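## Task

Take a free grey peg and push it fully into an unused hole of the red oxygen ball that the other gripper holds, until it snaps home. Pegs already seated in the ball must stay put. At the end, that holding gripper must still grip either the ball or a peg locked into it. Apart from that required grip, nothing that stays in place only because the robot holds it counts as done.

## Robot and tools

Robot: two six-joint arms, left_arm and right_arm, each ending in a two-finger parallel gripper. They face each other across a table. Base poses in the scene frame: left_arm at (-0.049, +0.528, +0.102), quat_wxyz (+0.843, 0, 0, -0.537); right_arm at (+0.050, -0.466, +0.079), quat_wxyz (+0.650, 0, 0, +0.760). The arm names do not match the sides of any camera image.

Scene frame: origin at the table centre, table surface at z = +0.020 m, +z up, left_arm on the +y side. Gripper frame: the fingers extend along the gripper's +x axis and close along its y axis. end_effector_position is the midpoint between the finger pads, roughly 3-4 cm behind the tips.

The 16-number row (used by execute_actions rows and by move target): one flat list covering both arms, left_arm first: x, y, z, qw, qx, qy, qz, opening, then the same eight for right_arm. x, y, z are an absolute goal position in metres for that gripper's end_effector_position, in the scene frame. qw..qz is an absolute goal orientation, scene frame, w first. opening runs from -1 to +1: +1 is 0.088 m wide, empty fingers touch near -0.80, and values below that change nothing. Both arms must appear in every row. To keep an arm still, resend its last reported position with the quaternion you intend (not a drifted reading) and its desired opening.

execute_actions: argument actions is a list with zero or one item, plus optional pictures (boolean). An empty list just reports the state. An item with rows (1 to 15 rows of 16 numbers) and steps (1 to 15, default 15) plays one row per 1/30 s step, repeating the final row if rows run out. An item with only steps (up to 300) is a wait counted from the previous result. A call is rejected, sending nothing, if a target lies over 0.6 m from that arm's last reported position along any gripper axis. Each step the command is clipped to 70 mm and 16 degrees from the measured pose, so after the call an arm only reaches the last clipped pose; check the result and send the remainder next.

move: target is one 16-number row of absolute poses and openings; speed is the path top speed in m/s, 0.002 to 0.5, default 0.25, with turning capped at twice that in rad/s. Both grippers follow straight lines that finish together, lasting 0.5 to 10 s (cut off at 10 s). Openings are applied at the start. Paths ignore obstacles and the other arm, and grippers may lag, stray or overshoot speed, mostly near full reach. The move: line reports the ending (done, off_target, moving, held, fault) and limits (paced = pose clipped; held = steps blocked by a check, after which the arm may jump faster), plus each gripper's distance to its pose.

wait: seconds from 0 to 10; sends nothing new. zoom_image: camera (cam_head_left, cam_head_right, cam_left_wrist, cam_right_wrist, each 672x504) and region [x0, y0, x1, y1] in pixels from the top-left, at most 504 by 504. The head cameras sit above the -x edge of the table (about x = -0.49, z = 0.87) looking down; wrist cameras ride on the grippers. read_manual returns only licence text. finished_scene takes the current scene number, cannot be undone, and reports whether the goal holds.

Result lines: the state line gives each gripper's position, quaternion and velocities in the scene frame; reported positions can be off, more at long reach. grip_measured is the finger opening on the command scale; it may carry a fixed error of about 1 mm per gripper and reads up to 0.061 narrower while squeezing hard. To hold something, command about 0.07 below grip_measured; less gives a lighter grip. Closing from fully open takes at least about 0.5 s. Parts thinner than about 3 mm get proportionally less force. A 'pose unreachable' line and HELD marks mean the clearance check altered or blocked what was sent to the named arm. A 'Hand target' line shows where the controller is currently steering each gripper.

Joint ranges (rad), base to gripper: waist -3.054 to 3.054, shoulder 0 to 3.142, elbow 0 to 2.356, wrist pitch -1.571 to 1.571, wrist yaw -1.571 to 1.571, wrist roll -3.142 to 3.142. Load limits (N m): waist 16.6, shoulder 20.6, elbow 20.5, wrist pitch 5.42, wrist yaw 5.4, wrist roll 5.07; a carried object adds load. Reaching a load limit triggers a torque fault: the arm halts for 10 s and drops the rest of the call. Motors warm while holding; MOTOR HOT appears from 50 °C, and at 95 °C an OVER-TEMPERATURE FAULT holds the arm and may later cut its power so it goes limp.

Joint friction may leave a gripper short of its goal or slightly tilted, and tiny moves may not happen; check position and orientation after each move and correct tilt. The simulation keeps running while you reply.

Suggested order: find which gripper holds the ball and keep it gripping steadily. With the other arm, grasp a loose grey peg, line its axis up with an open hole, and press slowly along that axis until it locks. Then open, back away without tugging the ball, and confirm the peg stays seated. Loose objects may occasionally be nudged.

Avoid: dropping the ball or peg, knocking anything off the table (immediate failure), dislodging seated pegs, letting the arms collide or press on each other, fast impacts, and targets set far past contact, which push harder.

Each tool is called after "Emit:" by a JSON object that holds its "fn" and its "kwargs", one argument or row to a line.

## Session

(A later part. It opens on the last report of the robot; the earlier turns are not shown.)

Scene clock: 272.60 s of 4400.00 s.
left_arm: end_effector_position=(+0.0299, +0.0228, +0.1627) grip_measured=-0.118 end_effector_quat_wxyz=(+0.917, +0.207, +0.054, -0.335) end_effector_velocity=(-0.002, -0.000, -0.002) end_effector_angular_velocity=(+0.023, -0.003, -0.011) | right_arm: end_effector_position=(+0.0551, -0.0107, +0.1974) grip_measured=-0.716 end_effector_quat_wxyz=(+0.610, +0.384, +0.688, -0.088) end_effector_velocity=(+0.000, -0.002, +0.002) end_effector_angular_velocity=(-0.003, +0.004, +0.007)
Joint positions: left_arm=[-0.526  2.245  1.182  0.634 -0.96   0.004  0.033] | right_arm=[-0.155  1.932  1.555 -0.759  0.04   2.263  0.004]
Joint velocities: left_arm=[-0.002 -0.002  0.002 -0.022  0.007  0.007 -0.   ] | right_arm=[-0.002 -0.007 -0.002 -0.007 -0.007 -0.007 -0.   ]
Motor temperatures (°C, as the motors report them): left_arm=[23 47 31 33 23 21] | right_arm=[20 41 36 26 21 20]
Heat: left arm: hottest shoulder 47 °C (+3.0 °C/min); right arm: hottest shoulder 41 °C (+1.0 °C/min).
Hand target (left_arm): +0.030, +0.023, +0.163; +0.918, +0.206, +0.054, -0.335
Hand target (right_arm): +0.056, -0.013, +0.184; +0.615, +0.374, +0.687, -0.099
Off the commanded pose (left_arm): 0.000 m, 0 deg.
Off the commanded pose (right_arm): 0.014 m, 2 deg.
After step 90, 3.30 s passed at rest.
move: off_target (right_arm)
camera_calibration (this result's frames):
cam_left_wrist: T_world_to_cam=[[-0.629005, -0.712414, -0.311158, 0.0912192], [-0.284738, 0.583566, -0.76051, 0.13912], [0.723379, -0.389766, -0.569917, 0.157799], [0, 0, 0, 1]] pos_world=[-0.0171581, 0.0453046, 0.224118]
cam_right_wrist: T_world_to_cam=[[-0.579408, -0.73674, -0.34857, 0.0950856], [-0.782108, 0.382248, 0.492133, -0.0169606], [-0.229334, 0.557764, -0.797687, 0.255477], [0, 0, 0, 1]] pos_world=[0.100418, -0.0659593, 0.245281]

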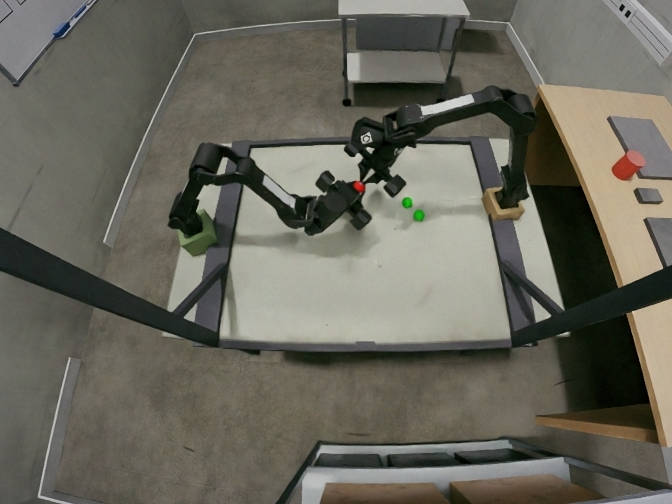

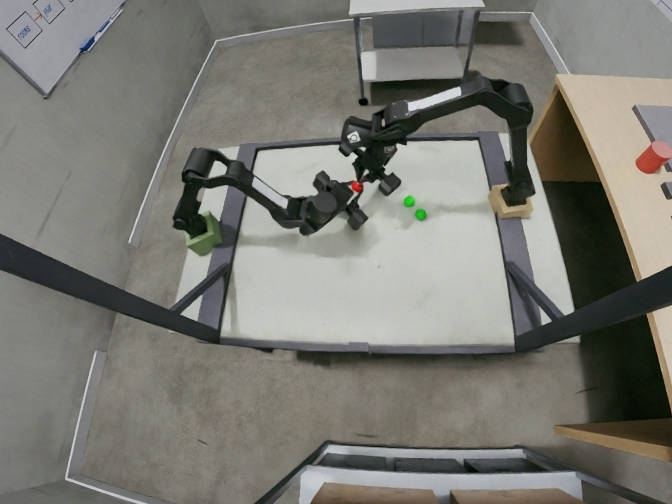

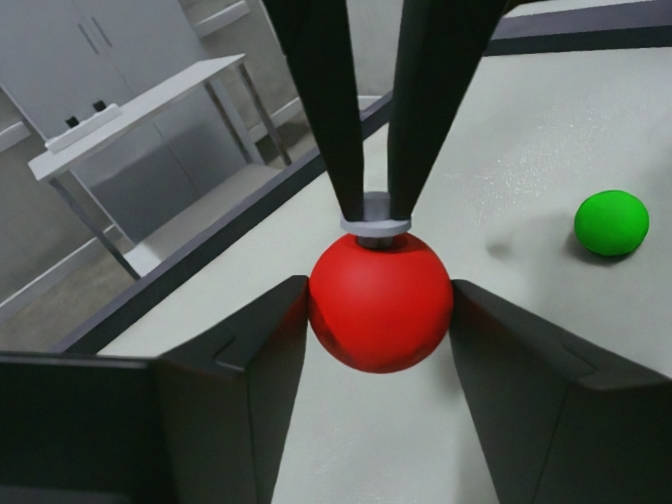

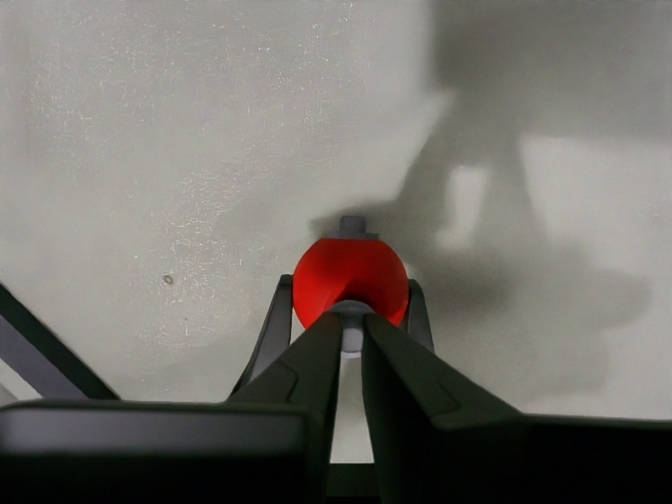

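Emit:
{"fn": "move", "kwargs": {
  "target": [0.0298,0.0227,0.1631,0.918,0.206,0.054,-0.335,-0.21, 0.0568,-0.0174,0.1820,0.6193,0.3675,0.6858,-0.1069,-0.79],
  "speed": 0.01
}}

Emit:
{"fn": "zoom_image", "kwargs": {
  "camera": "cam_left_wrist",
  "region": [330,170,435,275]
}}

Emit:
{"fn": "zoom_image", "kwargs": {
  "camera": "cam_right_wrist",
  "region": [285,235,415,365]
}}

Scene clock: 302.27 s of 4400.00 s.
left_arm: end_effector_position=(+0.0298, +0.0228, +0.1625) grip_measured=-0.118 end_effector_quat_wxyz=(+0.917, +0.208, +0.054, -0.335) end_effector_velocity=(-0.001, +0.001, +0.002) end_effector_angular_velocity=(-0.024, +0.011, +0.009) | right_arm: end_effector_position=(+0.0559, -0.0135, +0.1950) grip_measured=-0.716 end_effector_quat_wxyz=(+0.613, +0.379, +0.687, -0.094) end_effector_velocity=(+0.004, -0.002, -0.000) end_effector_angular_velocity=(-0.008, -0.010, -0.004)
Joint positions: left_arm=[-0.526  2.245  1.182  0.633 -0.959  0.004  0.033] | right_arm=[-0.157  1.935  1.555 -0.773  0.038  2.26   0.004]
Joint velocities: left_arm=[-0.002 -0.002 -0.002  0.007 -0.007 -0.022 -0.   ] | right_arm=[-0.007 -0.002 -0.002 -0.007  0.007 -0.007 -0.   ]
Motor temperatures (°C, as the motors report them): left_arm=[23 48 31 34 23 21] | right_arm=[20 41 34 26 21 20]
Heat: left arm: hottest shoulder 48 °C (+2.0 °C/min); right arm: hottest shoulder 41 °C (+1.0 °C/min).
Hand target (left_arm): +0.030, +0.023, +0.163; +0.918, +0.206, +0.054, -0.335
Hand target (right_arm): +0.057, -0.018, +0.182; +0.619, +0.367, +0.686, -0.107
Off the commanded pose (left_arm): 0.001 m, 0 deg.
Off the commanded pose (right_arm): 0.014 m, 2 deg.
After step 90, 23.73 s passed at rest.
move: off_target (right_arm)
camera_calibration (this result's frames):
cam_left_wrist: T_world_to_cam=[[-0.629269, -0.711836, -0.311944, 0.0912906], [-0.284579, 0.584542, -0.75982, 0.138816], [0.723212, -0.389359, -0.570408, 0.157806], [0, 0, 0, 1]] pos_world=[-0.0171769, 0.0452834, 0.223967]
cam_right_wrist: T_world_to_cam=[[-0.57924, -0.742761, -0.335838, 0.0900308], [-0.782062, 0.390168, 0.48595, -0.0127357], [-0.229911, 0.544128, -0.806886, 0.256987], [0, 0, 0, 1]] pos_world=[0.101273, -0.0679934, 0.243784]

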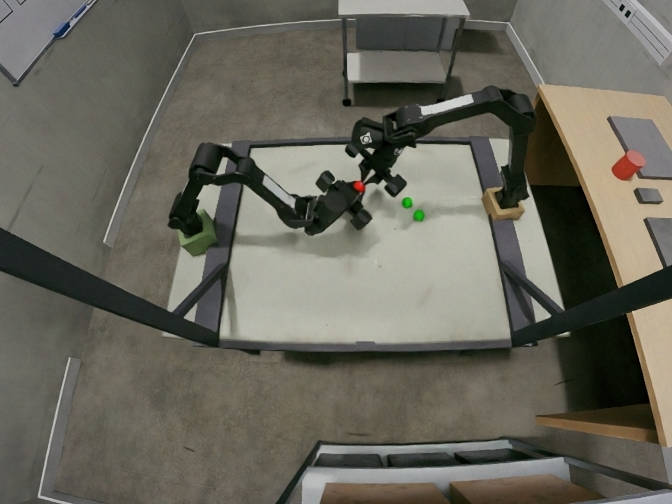

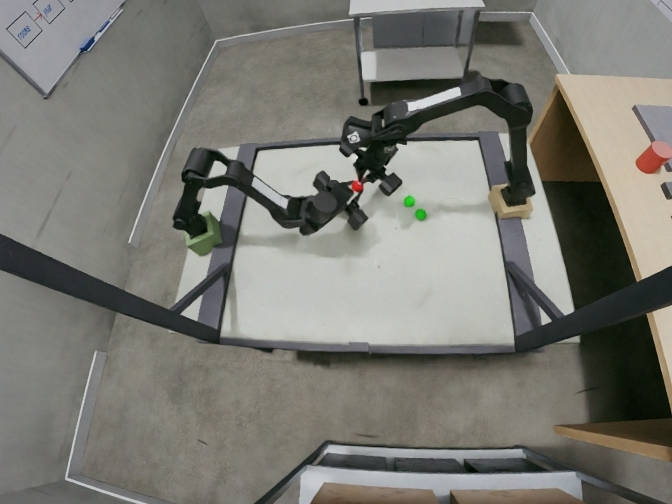

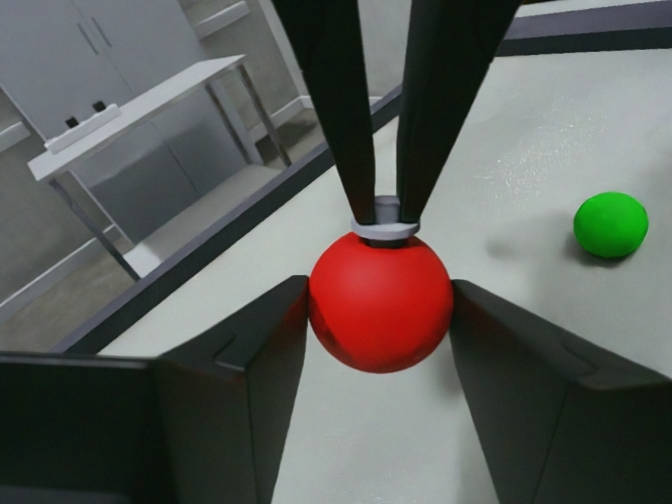

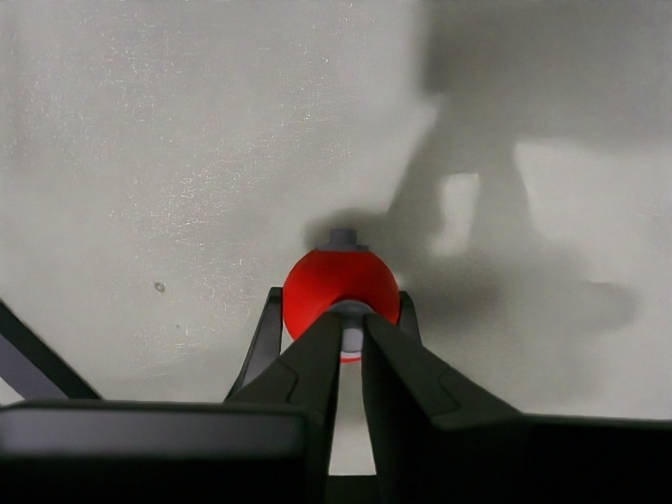

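Region (330, 170, 435, 275) of cam_left_wrist's 672x504 image, scaled by 4.800, with more detail than that image has.

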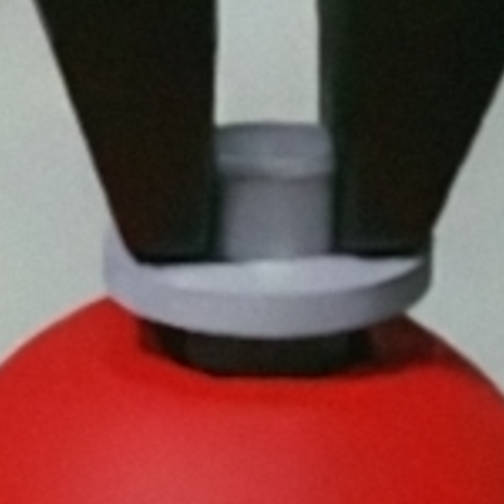

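Region (285, 235, 415, 365) of cam_right_wrist's 672x504 image, scaled by 3.877, with more detail than that image has.

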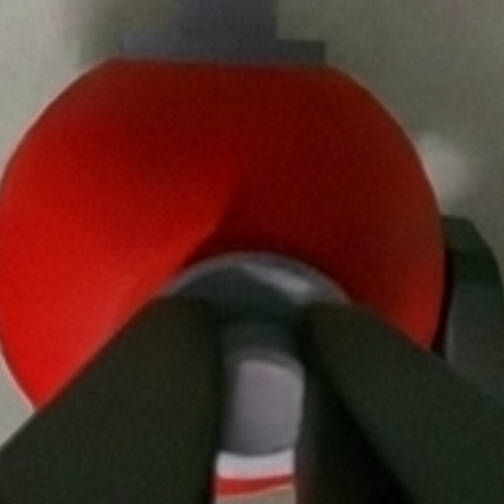

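Emit:
{"fn": "move", "kwargs": {
  "target": [0.0293,0.0172,0.1759,0.9218,0.1855,0.0485,-0.3364,-0.22, 0.0568,-0.0160,0.1718,0.6217,0.3635,0.6851,-0.1114,-0.79],
  "speed": 0.02
}}

Emit:
{"fn": "zoom_image", "kwargs": {
  "camera": "cam_left_wrist",
  "region": [330,170,435,275]
}}

Scene clock: 322.70 s of 4400.00 s.
left_arm: end_effector_position=(+0.0297, +0.0223, +0.1634) grip_measured=-0.118 end_effector_quat_wxyz=(+0.918, +0.205, +0.054, -0.336) end_effector_velocity=(-0.002, +0.003, +0.000) end_effector_angular_velocity=(+0.001, -0.005, +0.014) | right_arm: end_effector_position=(+0.0559, -0.0116, +0.1909) grip_measured=-0.716 end_effector_quat_wxyz=(+0.613, +0.378, +0.687, -0.095) end_effector_velocity=(+0.000, -0.005, -0.002) end_effector_angular_velocity=(-0.022, +0.004, +0.007)
Joint positions: left_arm=[-0.526  2.245  1.182  0.639 -0.959  0.004  0.033] | right_arm=[-0.157  1.946  1.554 -0.763  0.038  2.26   0.004]
Joint velocities: left_arm=[-0.007 -0.002 -0.002 -0.007 -0.022 -0.007 -0.   ] | right_arm=[-0.002 -0.002 -0.002 -0.022 -0.007 -0.007 -0.   ]
Motor temperatures (°C, as the motors report them): left_arm=[23 49 31 34 23 21] | right_arm=[20 41 33 25 21 20]
Heat: left arm: hottest shoulder 49 °C (+2.0 °C/min); right arm: hottest shoulder 41 °C (+0.0 °C/min).
Hand target (left_arm): +0.029, +0.018, +0.176; +0.922, +0.185, +0.049, -0.336
Hand target (right_arm): +0.057, -0.017, +0.172; +0.621, +0.363, +0.685, -0.111
Off the commanded pose (left_arm): 0.014 m, 2 deg.
Off the commanded pose (right_arm): 0.020 m, 3 deg.
After step 90, 15.97 s passed at rest.
move: off_target (left_arm, right_arm)
camera_calibration (this result's frames):
cam_left_wrist: T_world_to_cam=[[-0.63004, -0.713389, -0.3068, 0.0903606], [-0.284853, 0.579842, -0.76331, 0.140417], [0.722433, -0.393523, -0.568534, 0.158002], [0, 0, 0, 1]] pos_world=[-0.0172165, 0.0452196, 0.224734]
cam_right_wrist: T_world_to_cam=[[-0.57924, -0.7434, -0.334421, 0.0898129], [-0.782062, 0.391094, 0.485205, -0.0113513], [-0.229911, 0.542588, -0.807922, 0.252828], [0, 0, 0, 1]] pos_world=[0.101274, -0.0659754, 0.239809]

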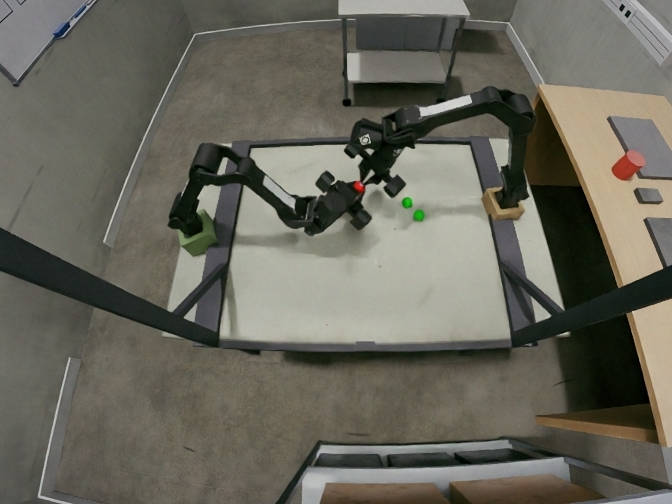

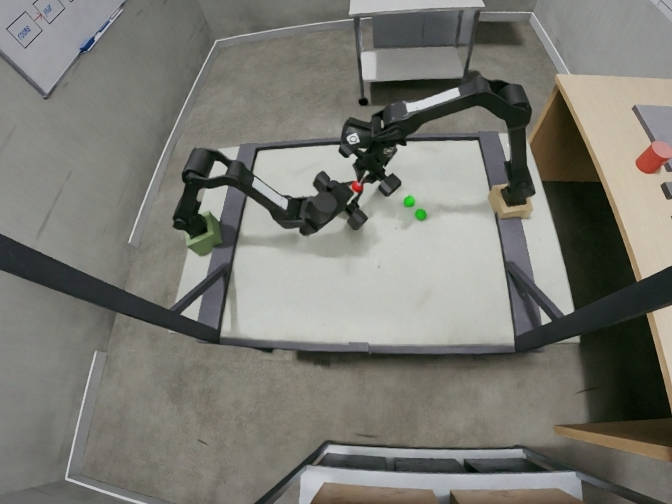

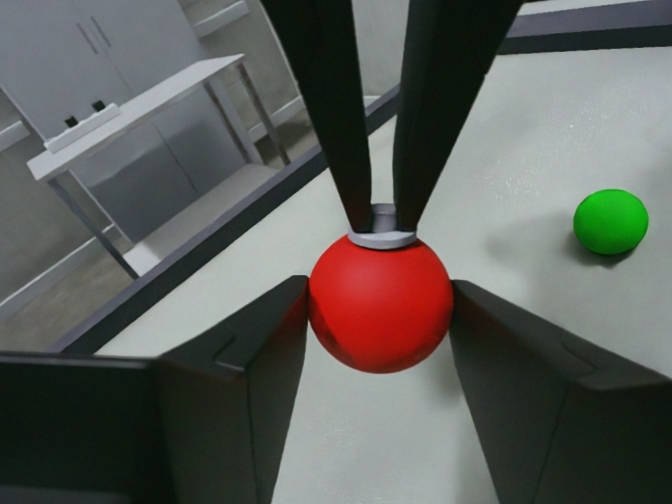

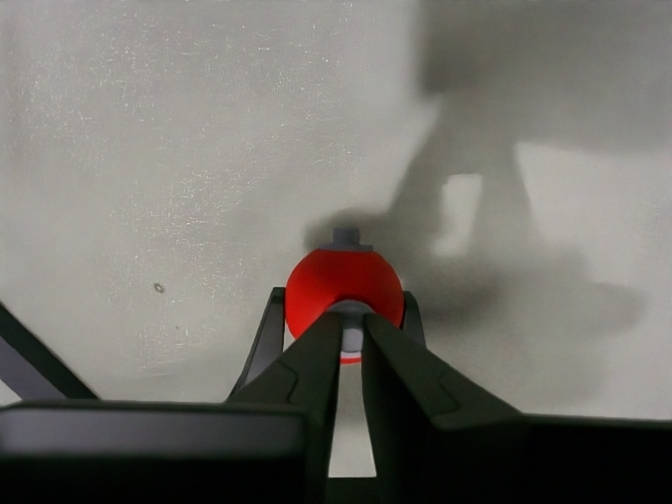

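Region (330, 170, 435, 275) of cam_left_wrist's 672x504 image, scaled by 4.800, with more detail than that image has.

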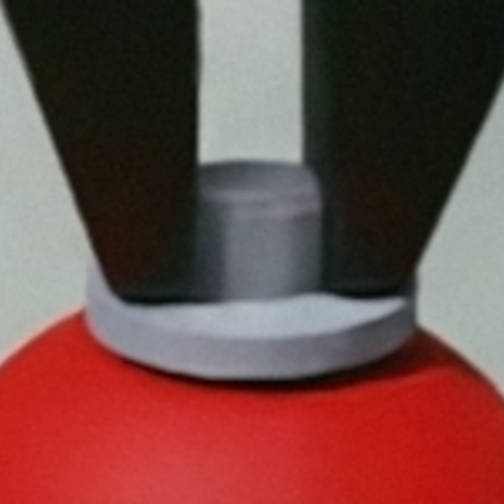

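Emit:
{"fn": "move", "kwargs": {
  "target": [0.0288,0.0117,0.1888,0.9256,0.1650,0.0430,-0.3377,-0.22, 0.0568,-0.0166,0.1587,0.6266,0.3551,0.6836,-0.1206,-0.79],
  "speed": 0.03
}}

Emit:
{"fn": "zoom_image", "kwargs": {
  "camera": "cam_left_wrist",
  "region": [330,170,435,275]
}}

Scene clock: 332.47 s of 4400.00 s.
left_arm: end_effector_position=(+0.0297, +0.0221, +0.1638) grip_measured=-0.118 end_effector_quat_wxyz=(+0.918, +0.203, +0.053, -0.336) end_effector_velocity=(+0.002, +0.001, +0.002) end_effector_angular_velocity=(-0.002, -0.007, +0.007) | right_arm: end_effector_position=(+0.0560, -0.0107, +0.1858) grip_measured=-0.716 end_effector_quat_wxyz=(+0.615, +0.376, +0.686, -0.097) end_effector_velocity=(+0.000, -0.002, -0.000) end_effector_angular_velocity=(-0.008, +0.004, +0.007)
Joint positions: left_arm=[-0.526  2.245  1.182  0.643 -0.958  0.004  0.033] | right_arm=[-0.158  1.958  1.553 -0.758  0.038  2.26   0.004]
Joint velocities: left_arm=[ 0.002 -0.002 -0.002  0.007 -0.007  0.007 -0.   ] | right_arm=[-0.002 -0.002 -0.002 -0.007 -0.007 -0.007 -0.   ]
Motor temperatures (°C, as the motors report them): left_arm=[23 50 32 36 23 21] | right_arm=[20 40 33 25 21 20]
Heat: left arm: hottest shoulder 50 °C (+3.0 °C/min); right arm: hottest shoulder 40 °C (-1.0 °C/min). Fold the left arm in close to its base before you think long.
Hand target (left_arm): +0.029, +0.013, +0.189; +0.926, +0.165, +0.044, -0.338
Hand target (right_arm): +0.057, -0.018, +0.160; +0.626, +0.355, +0.684, -0.121
Off the commanded pose (left_arm): 0.027 m, 5 deg.
Off the commanded pose (right_arm): 0.028 m, 4 deg.
MOTOR HOT: a motor of the left arm reached 50 °C. Now the hottest motor of the left arm, joint 2 (shoulder), reports 50 °C. The temperature limit of the motors' drives, at which the controller stops that arm, is 95 °C. To cool a motor, set the load down, stop pushing, or move to a pose that needs little force.
After step 90, 5.13 s passed at rest.
move: off_target (left_arm, right_arm)
camera_calibration (this result's frames):
cam_left_wrist: T_world_to_cam=[[-0.630429, -0.71421, -0.304079, 0.0898691], [-0.285003, 0.577338, -0.76515, 0.141265], [0.722034, -0.395709, -0.567523, 0.1581], [0, 0, 0, 1]] pos_world=[-0.0172362, 0.0451893, 0.225141]
cam_right_wrist: T_world_to_cam=[[-0.579526, -0.745834, -0.328454, 0.08773], [-0.781911, 0.395267, 0.482058, -0.00844798], [-0.229708, 0.536186, -0.812243, 0.248972], [0, 0, 0, 1]] pos_world=[0.101427, -0.0647243, 0.235114]

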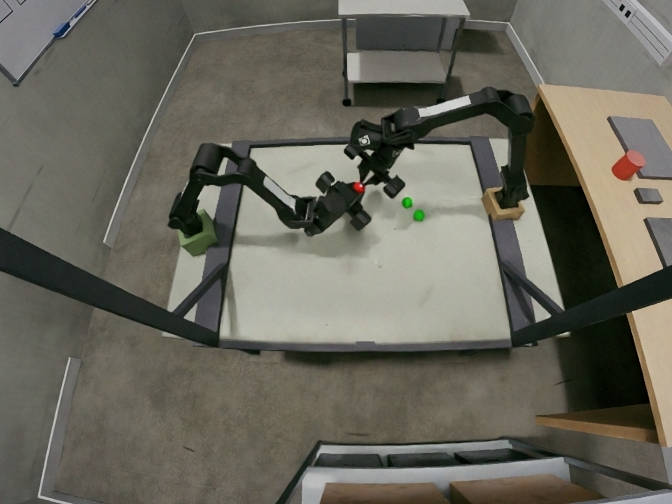

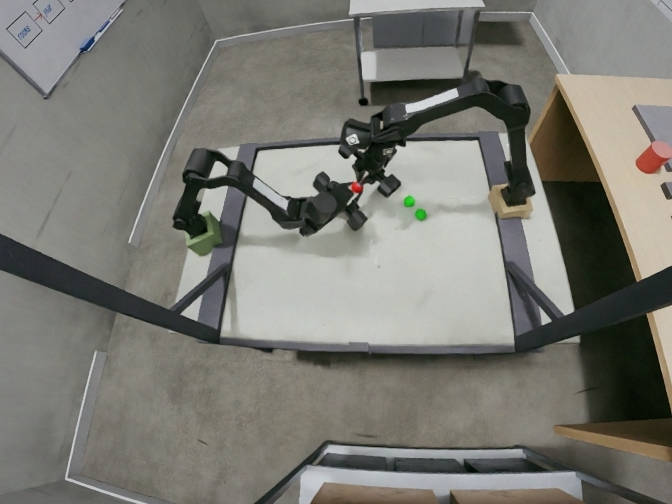

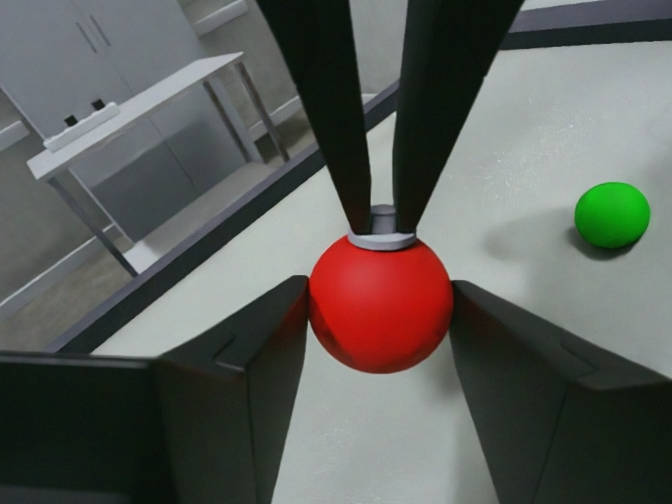

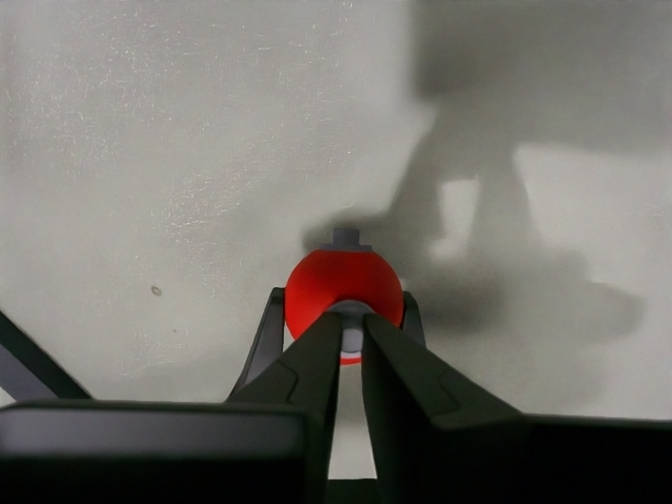

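Region (330, 170, 435, 275) of cam_left_wrist's 672x504 image, scaled by 4.800, with more detail than that image has.

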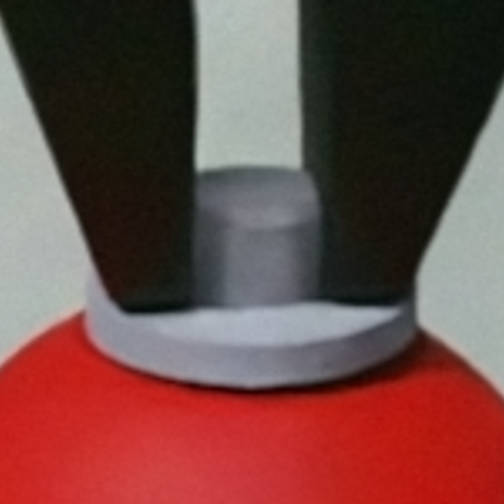

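Emit:
{"fn": "move", "kwargs": {
  "target": [0.0287,0.0097,0.1936,0.9270,0.1574,0.0409,-0.3382,-0.22, 0.0568,-0.0200,0.1526,0.6284,0.3520,0.6830,-0.1240,-0.79],
  "speed": 0.03
}}

Emit:
{"fn": "zoom_image", "kwargs": {
  "camera": "cam_left_wrist",
  "region": [330,170,435,275]
}}

Scene clock: 352.23 s of 4400.00 s.
left_arm: end_effector_position=(+0.0295, +0.0217, +0.1629) grip_measured=-0.118 end_effector_quat_wxyz=(+0.918, +0.202, +0.053, -0.338) end_effector_velocity=(-0.001, +0.001, +0.002) end_effector_angular_velocity=(-0.024, +0.011, +0.009) | right_arm: end_effector_position=(+0.0559, -0.0116, +0.1833) grip_measured=-0.716 end_effector_quat_wxyz=(+0.614, +0.377, +0.687, -0.096) end_effector_velocity=(-0.002, -0.002, -0.003) end_effector_angular_velocity=(-0.012, +0.023, -0.000)
Joint positions: left_arm=[-0.525  2.247  1.181  0.648 -0.955  0.004  0.033] | right_arm=[-0.158  1.954  1.537 -0.743  0.037  2.26   0.004]
Joint velocities: left_arm=[-0.002 -0.002 -0.002  0.007 -0.007 -0.022 -0.   ] | right_arm=[-0.002  0.002 -0.002 -0.007 -0.022  0.007  0.   ]
Motor temperatures (°C, as the motors report them): left_arm=[23 54 34 43 23 21] | right_arm=[20 38 32 25 21 20]
Heat: left arm: hottest shoulder 54 °C (+6.0 °C/min); right arm: hottest shoulder 38 °C (-2.0 °C/min). Fold the left arm in close to its base before you think long.
Hand target (left_arm): +0.029, +0.011, +0.194; +0.927, +0.157, +0.041, -0.338
Hand target (right_arm): +0.057, -0.021, +0.154; +0.628, +0.352, +0.683, -0.124
Off the commanded pose (left_arm): 0.033 m, 5 deg.
Off the commanded pose (right_arm): 0.032 m, 5 deg.
MOTOR HOT: still on. Now the hottest motor of the left arm, joint 2 (shoulder), reports 54 °C; a drive's own limit is 95 °C.
After step 90, 14.93 s passed at rest.
move: off_target (left_arm, right_arm)
camera_calibration (this result's frames):
cam_left_wrist: T_world_to_cam=[[-0.632868, -0.713007, -0.301826, 0.0889175], [-0.284608, 0.576763, -0.76573, 0.140817], [0.720053, -0.398704, -0.567942, 0.157721], [0, 0, 0, 1]] pos_world=[-0.0172172, 0.0450651, 0.224242]
cam_right_wrist: T_world_to_cam=[[-0.579529, -0.745005, -0.330324, 0.0865567], [-0.781693, 0.393555, 0.483807, -0.00735058], [-0.230438, 0.538593, -0.810442, 0.247123], [0, 0, 0, 1]] pos_world=[0.101363, -0.0657207, 0.232427]

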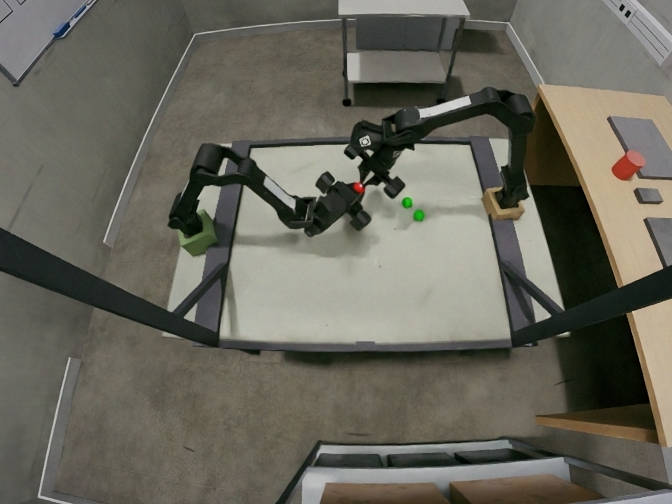

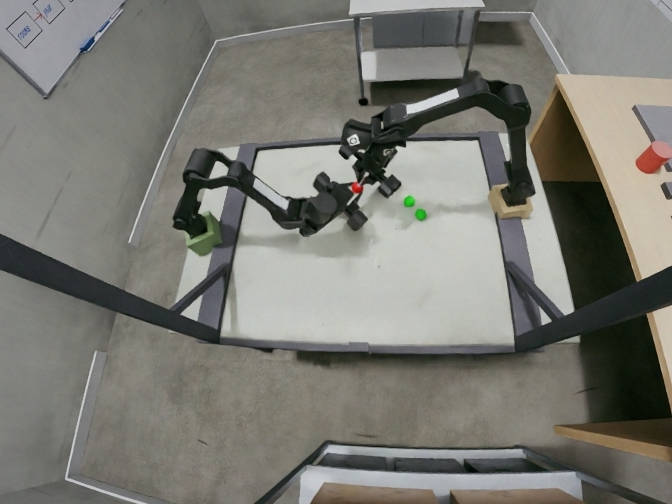

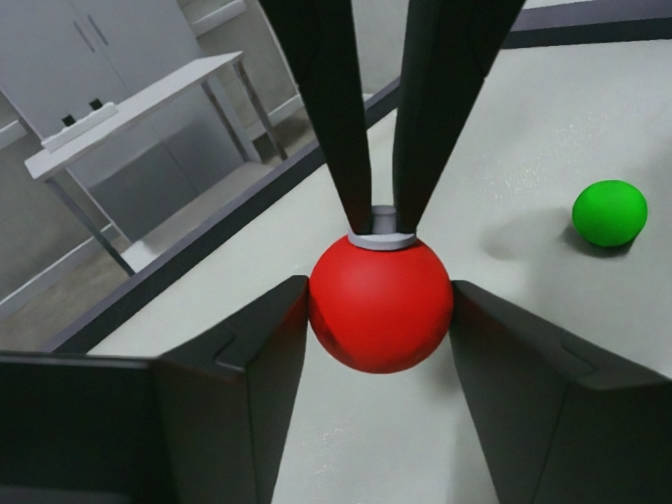

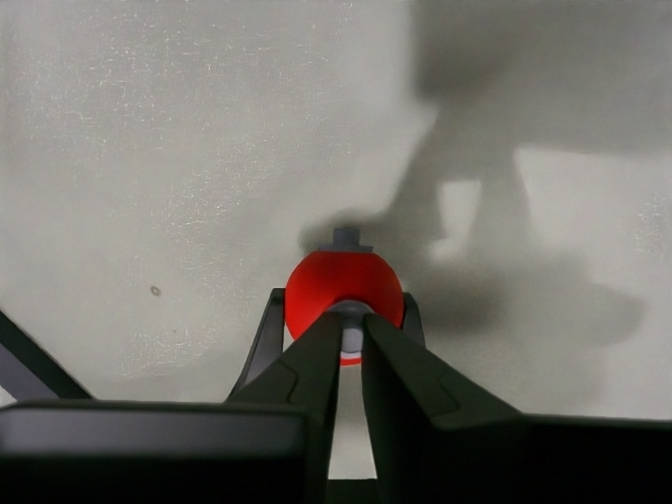

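Region (330, 170, 435, 275) of cam_left_wrist's 672x504 image, scaled by 4.800, with more detail than that image has.

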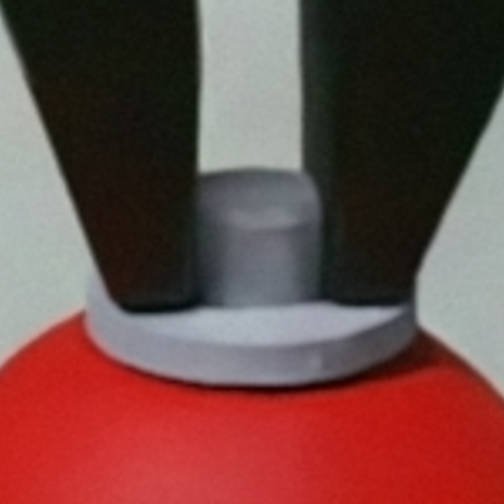

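Emit:
{"fn": "zoom_image", "kwargs": {
  "camera": "cam_left_wrist",
  "region": [340,220,425,262]
}}

Emit:
{"fn": "zoom_image", "kwargs": {
  "camera": "cam_right_wrist",
  "region": [300,270,400,370]
}}

Region (340, 220, 425, 262) of cam_left_wrist's 672x504 image, scaled by 5.929, with more detail than that image has; it fills the top 249 rows of this view, and the rest is white.

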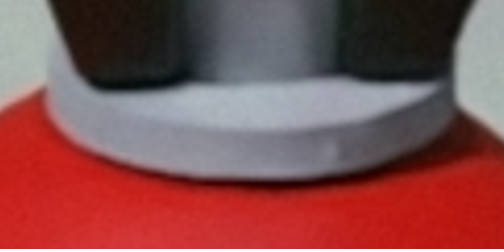

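Region (300, 270, 400, 370) of cam_right_wrist's 672x504 image, scaled by 5.040, with more detail than that image has.

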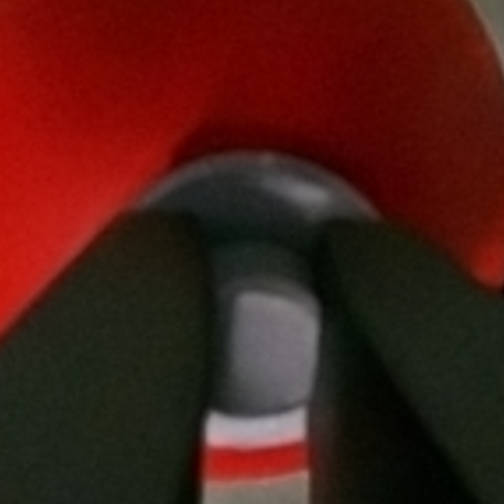

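Emit:
{"fn": "move", "kwargs": {
  "target": [0.0284,0.0063,0.2016,0.9294,0.1446,0.0374,-0.3391,-0.22, 0.0568,-0.0205,0.1461,0.6309,0.3476,0.6821,-0.1288,-0.79],
  "speed": 0.03
}}

Emit:
{"fn": "zoom_image", "kwargs": {
  "camera": "cam_left_wrist",
  "region": [330,170,435,275]
}}

Scene clock: 375.77 s of 4400.00 s.
left_arm: end_effector_position=(+0.0295, +0.0215, +0.1620) grip_measured=-0.118 end_effector_quat_wxyz=(+0.918, +0.201, +0.053, -0.338) end_effector_velocity=(-0.002, +0.000, -0.001) end_effector_angular_velocity=(+0.002, +0.007, -0.007) | right_arm: end_effector_position=(+0.0557, -0.0112, +0.1803) grip_measured=-0.716 end_effector_quat_wxyz=(+0.615, +0.375, +0.687, -0.098) end_effector_velocity=(+0.000, +0.001, +0.001) end_effector_angular_velocity=(+0.007, +0.017, +0.008)
Joint positions: left_arm=[-0.525  2.25   1.181  0.655 -0.953  0.004  0.033] | right_arm=[-0.157  1.961  1.537 -0.741  0.037  2.26   0.004]
Joint velocities: left_arm=[-0.002 -0.002 -0.002 -0.007  0.007 -0.007 -0.   ] | right_arm=[-0.007 -0.002 -0.002  0.007 -0.022 -0.007  0.   ]
Motor temperatures (°C, as the motors report them): left_arm=[23 60 37 49 23 21] | right_arm=[20 37 31 24 21 20]
Heat: left arm: hottest shoulder 60 °C (+12.1 °C/min); right arm: hottest shoulder 37 °C (-4.0 °C/min). Fold the left arm in close to its base before you think long.
Hand target (left_arm): +0.028, +0.009, +0.202; +0.929, +0.144, +0.038, -0.339
Hand target (right_arm): +0.057, -0.022, +0.148; +0.630, +0.347, +0.682, -0.129
Off the commanded pose (left_arm): 0.042 m, 7 deg.
Off the commanded pose (right_arm): 0.035 m, 5 deg.
MOTOR HOT: still on. Now the hottest motor of the left arm, joint 2 (shoulder), reports 60 °C; a drive's own limit is 95 °C.
After step 90, 18.27 s passed at rest.
move: off_target (left_arm, right_arm)
camera_calibration (this result's frames):
cam_left_wrist: T_world_to_cam=[[-0.634141, -0.712923, -0.299342, 0.0881068], [-0.284593, 0.575165, -0.766937, 0.140525], [0.718938, -0.401156, -0.567629, 0.157158], [0, 0, 0, 1]] pos_world=[-0.0171222, 0.0450333, 0.223355]
cam_right_wrist: T_world_to_cam=[[-0.579245, -0.746979, -0.326339, 0.0849956], [-0.781843, 0.395835, 0.481701, -0.00577754], [-0.230644, 0.534169, -0.813306, 0.24494], [0, 0, 0, 1]] pos_world=[0.10121, -0.0650627, 0.229732]

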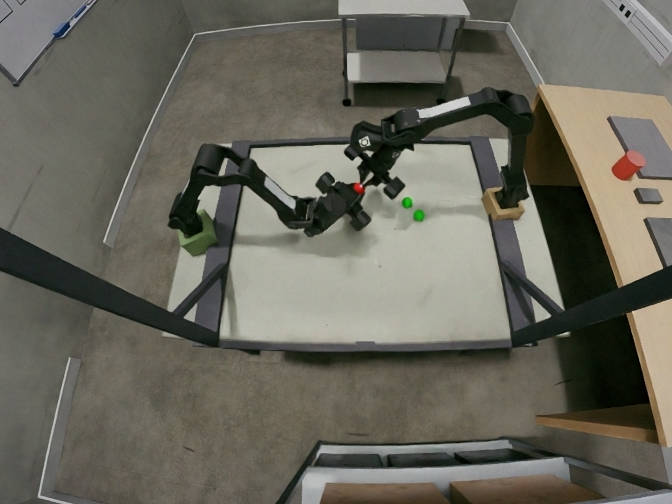

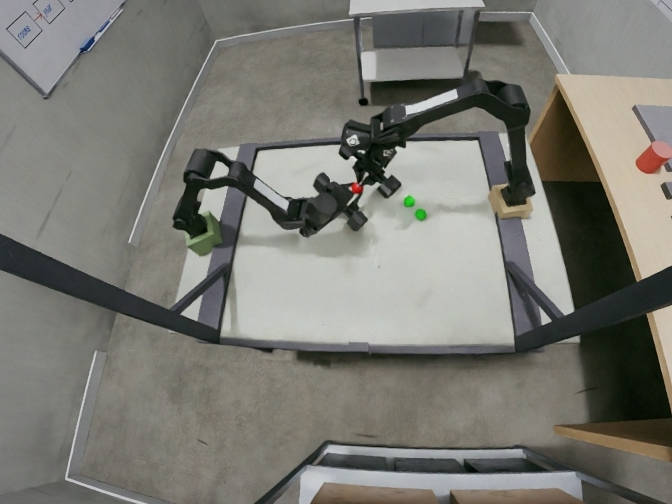

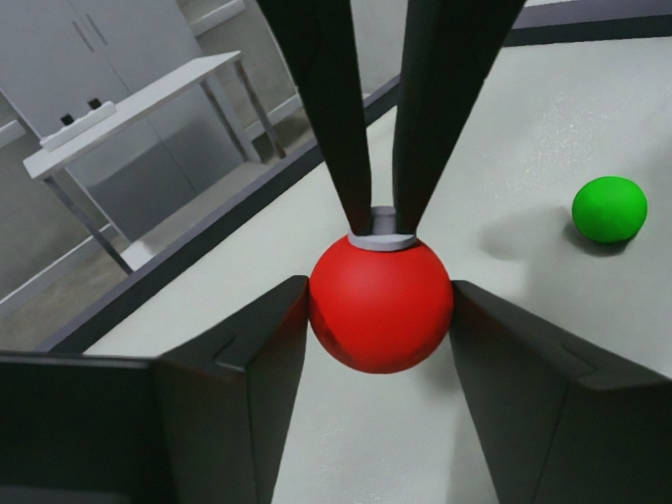

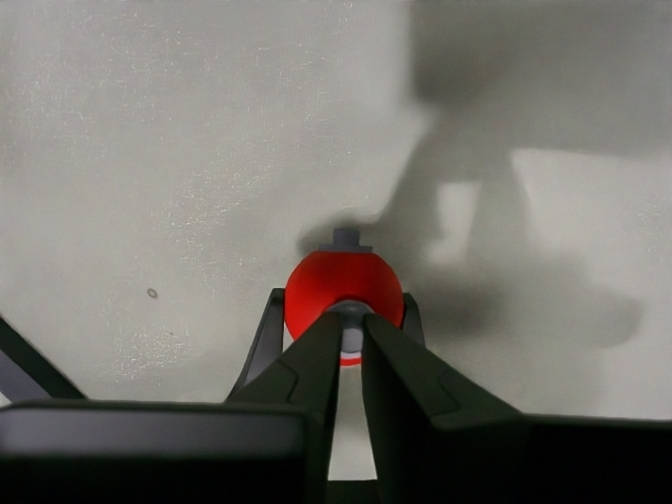

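Region (330, 170, 435, 275) of cam_left_wrist's 672x504 image, scaled by 4.800, with more detail than that image has.

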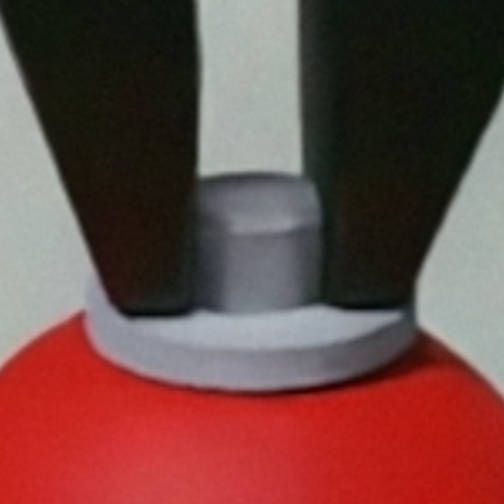

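Emit:
{"fn": "move", "kwargs": {
  "target": [0.0281,0.0035,0.2080,0.9313,0.1343,0.0347,-0.3398,-0.22, 0.0568,-0.0204,0.1409,0.6325,0.3448,0.6815,-0.1319,-0.79],
  "speed": 0.03
}}

Emit:
{"fn": "zoom_image", "kwargs": {
  "camera": "cam_left_wrist",
  "region": [330,170,435,275]
}}

Scene clock: 387.57 s of 4400.00 s.
left_arm: end_effector_position=(+0.0297, +0.0216, +0.1605) grip_measured=-0.118 end_effector_quat_wxyz=(+0.918, +0.201, +0.053, -0.339) end_effector_velocity=(-0.000, +0.002, -0.000) end_effector_angular_velocity=(+0.001, +0.001, +0.006) | right_arm: end_effector_position=(+0.0559, -0.0107, +0.1773) grip_measured=-0.716 end_effector_quat_wxyz=(+0.616, +0.374, +0.686, -0.100) end_effector_velocity=(+0.000, -0.002, -0.000) end_effector_angular_velocity=(-0.009, -0.008, +0.034)
Joint positions: left_arm=[-0.525  2.254  1.179  0.66  -0.952  0.004  0.033] | right_arm=[-0.158  1.968  1.537 -0.737  0.037  2.26   0.004]
Joint velocities: left_arm=[-0.002 -0.002 -0.002 -0.007 -0.007 -0.007  0.   ] | right_arm=[-0.002 -0.002 -0.002 -0.007 -0.007 -0.037 -0.   ]
Motor temperatures (°C, as the motors report them): left_arm=[23 63 38 53 24 21] | right_arm=[20 36 31 24 21 20]
Heat: left arm: hottest shoulder 63 °C (+14.0 °C/min); right arm: hottest shoulder 36 °C (-4.0 °C/min). Fold the left arm in close to its base before you think long.
Hand target (left_arm): +0.028, +0.007, +0.208; +0.930, +0.134, +0.036, -0.339
Hand target (right_arm): +0.057, -0.022, +0.143; +0.632, +0.345, +0.681, -0.132
Off the commanded pose (left_arm): 0.051 m, 8 deg.
Off the commanded pose (right_arm): 0.038 m, 5 deg.
MOTOR HOT: still on. Now the hottest motor of the left arm, joint 2 (shoulder), reports 63 °C; a drive's own limit is 95 °C.
After step 90, 6.23 s passed at rest.
move: off_target (left_arm, right_arm)
camera_calibration (this result's frames):
cam_left_wrist: T_world_to_cam=[[-0.634459, -0.712714, -0.299166, 0.0877802], [-0.284646, 0.575276, -0.766834, 0.13933], [0.718637, -0.401368, -0.56786, 0.156291], [0, 0, 0, 1]] pos_world=[-0.0169638, 0.0451393, 0.221855]
cam_right_wrist: T_world_to_cam=[[-0.579531, -0.748121, -0.323201, 0.0839906], [-0.781691, 0.398151, 0.480037, -0.00411568], [-0.230443, 0.530839, -0.81554, 0.242601], [0, 0, 0, 1]] pos_world=[0.101364, -0.0643085, 0.226973]

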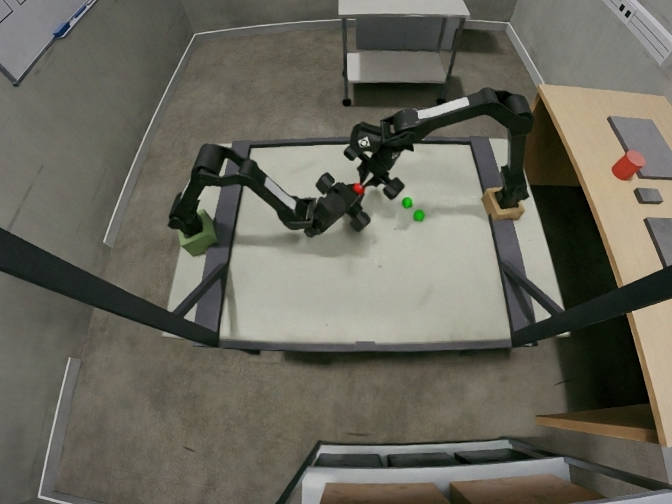

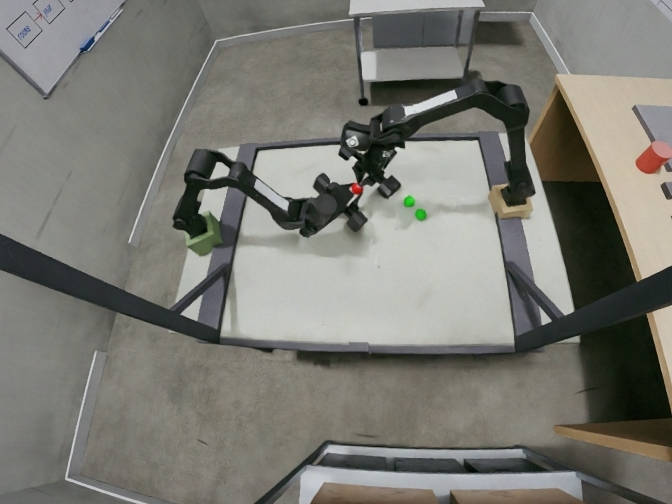

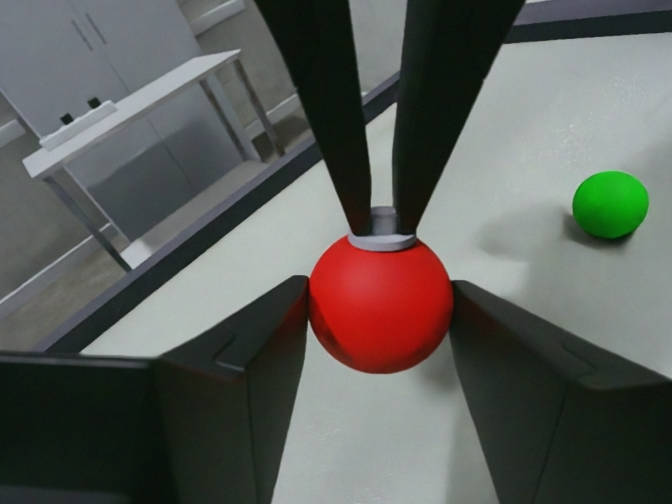

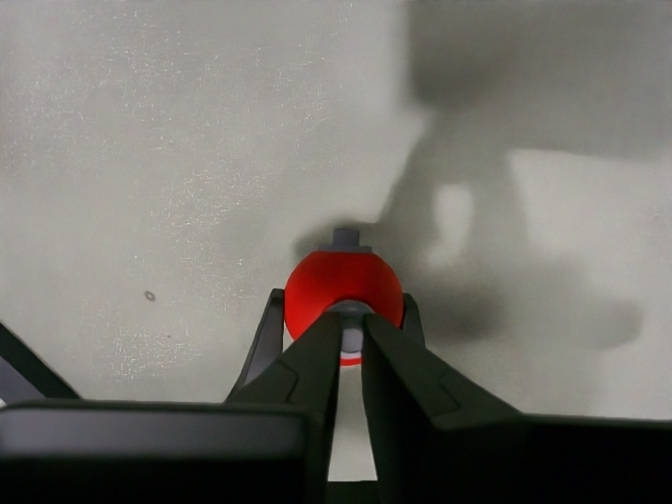

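Region (330, 170, 435, 275) of cam_left_wrist's 672x504 image, scaled by 4.800, with more detail than that image has.

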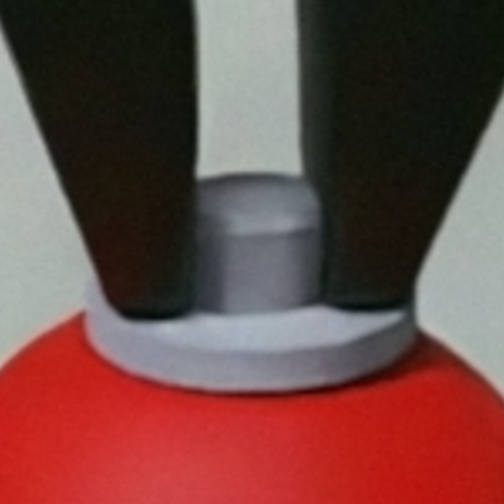

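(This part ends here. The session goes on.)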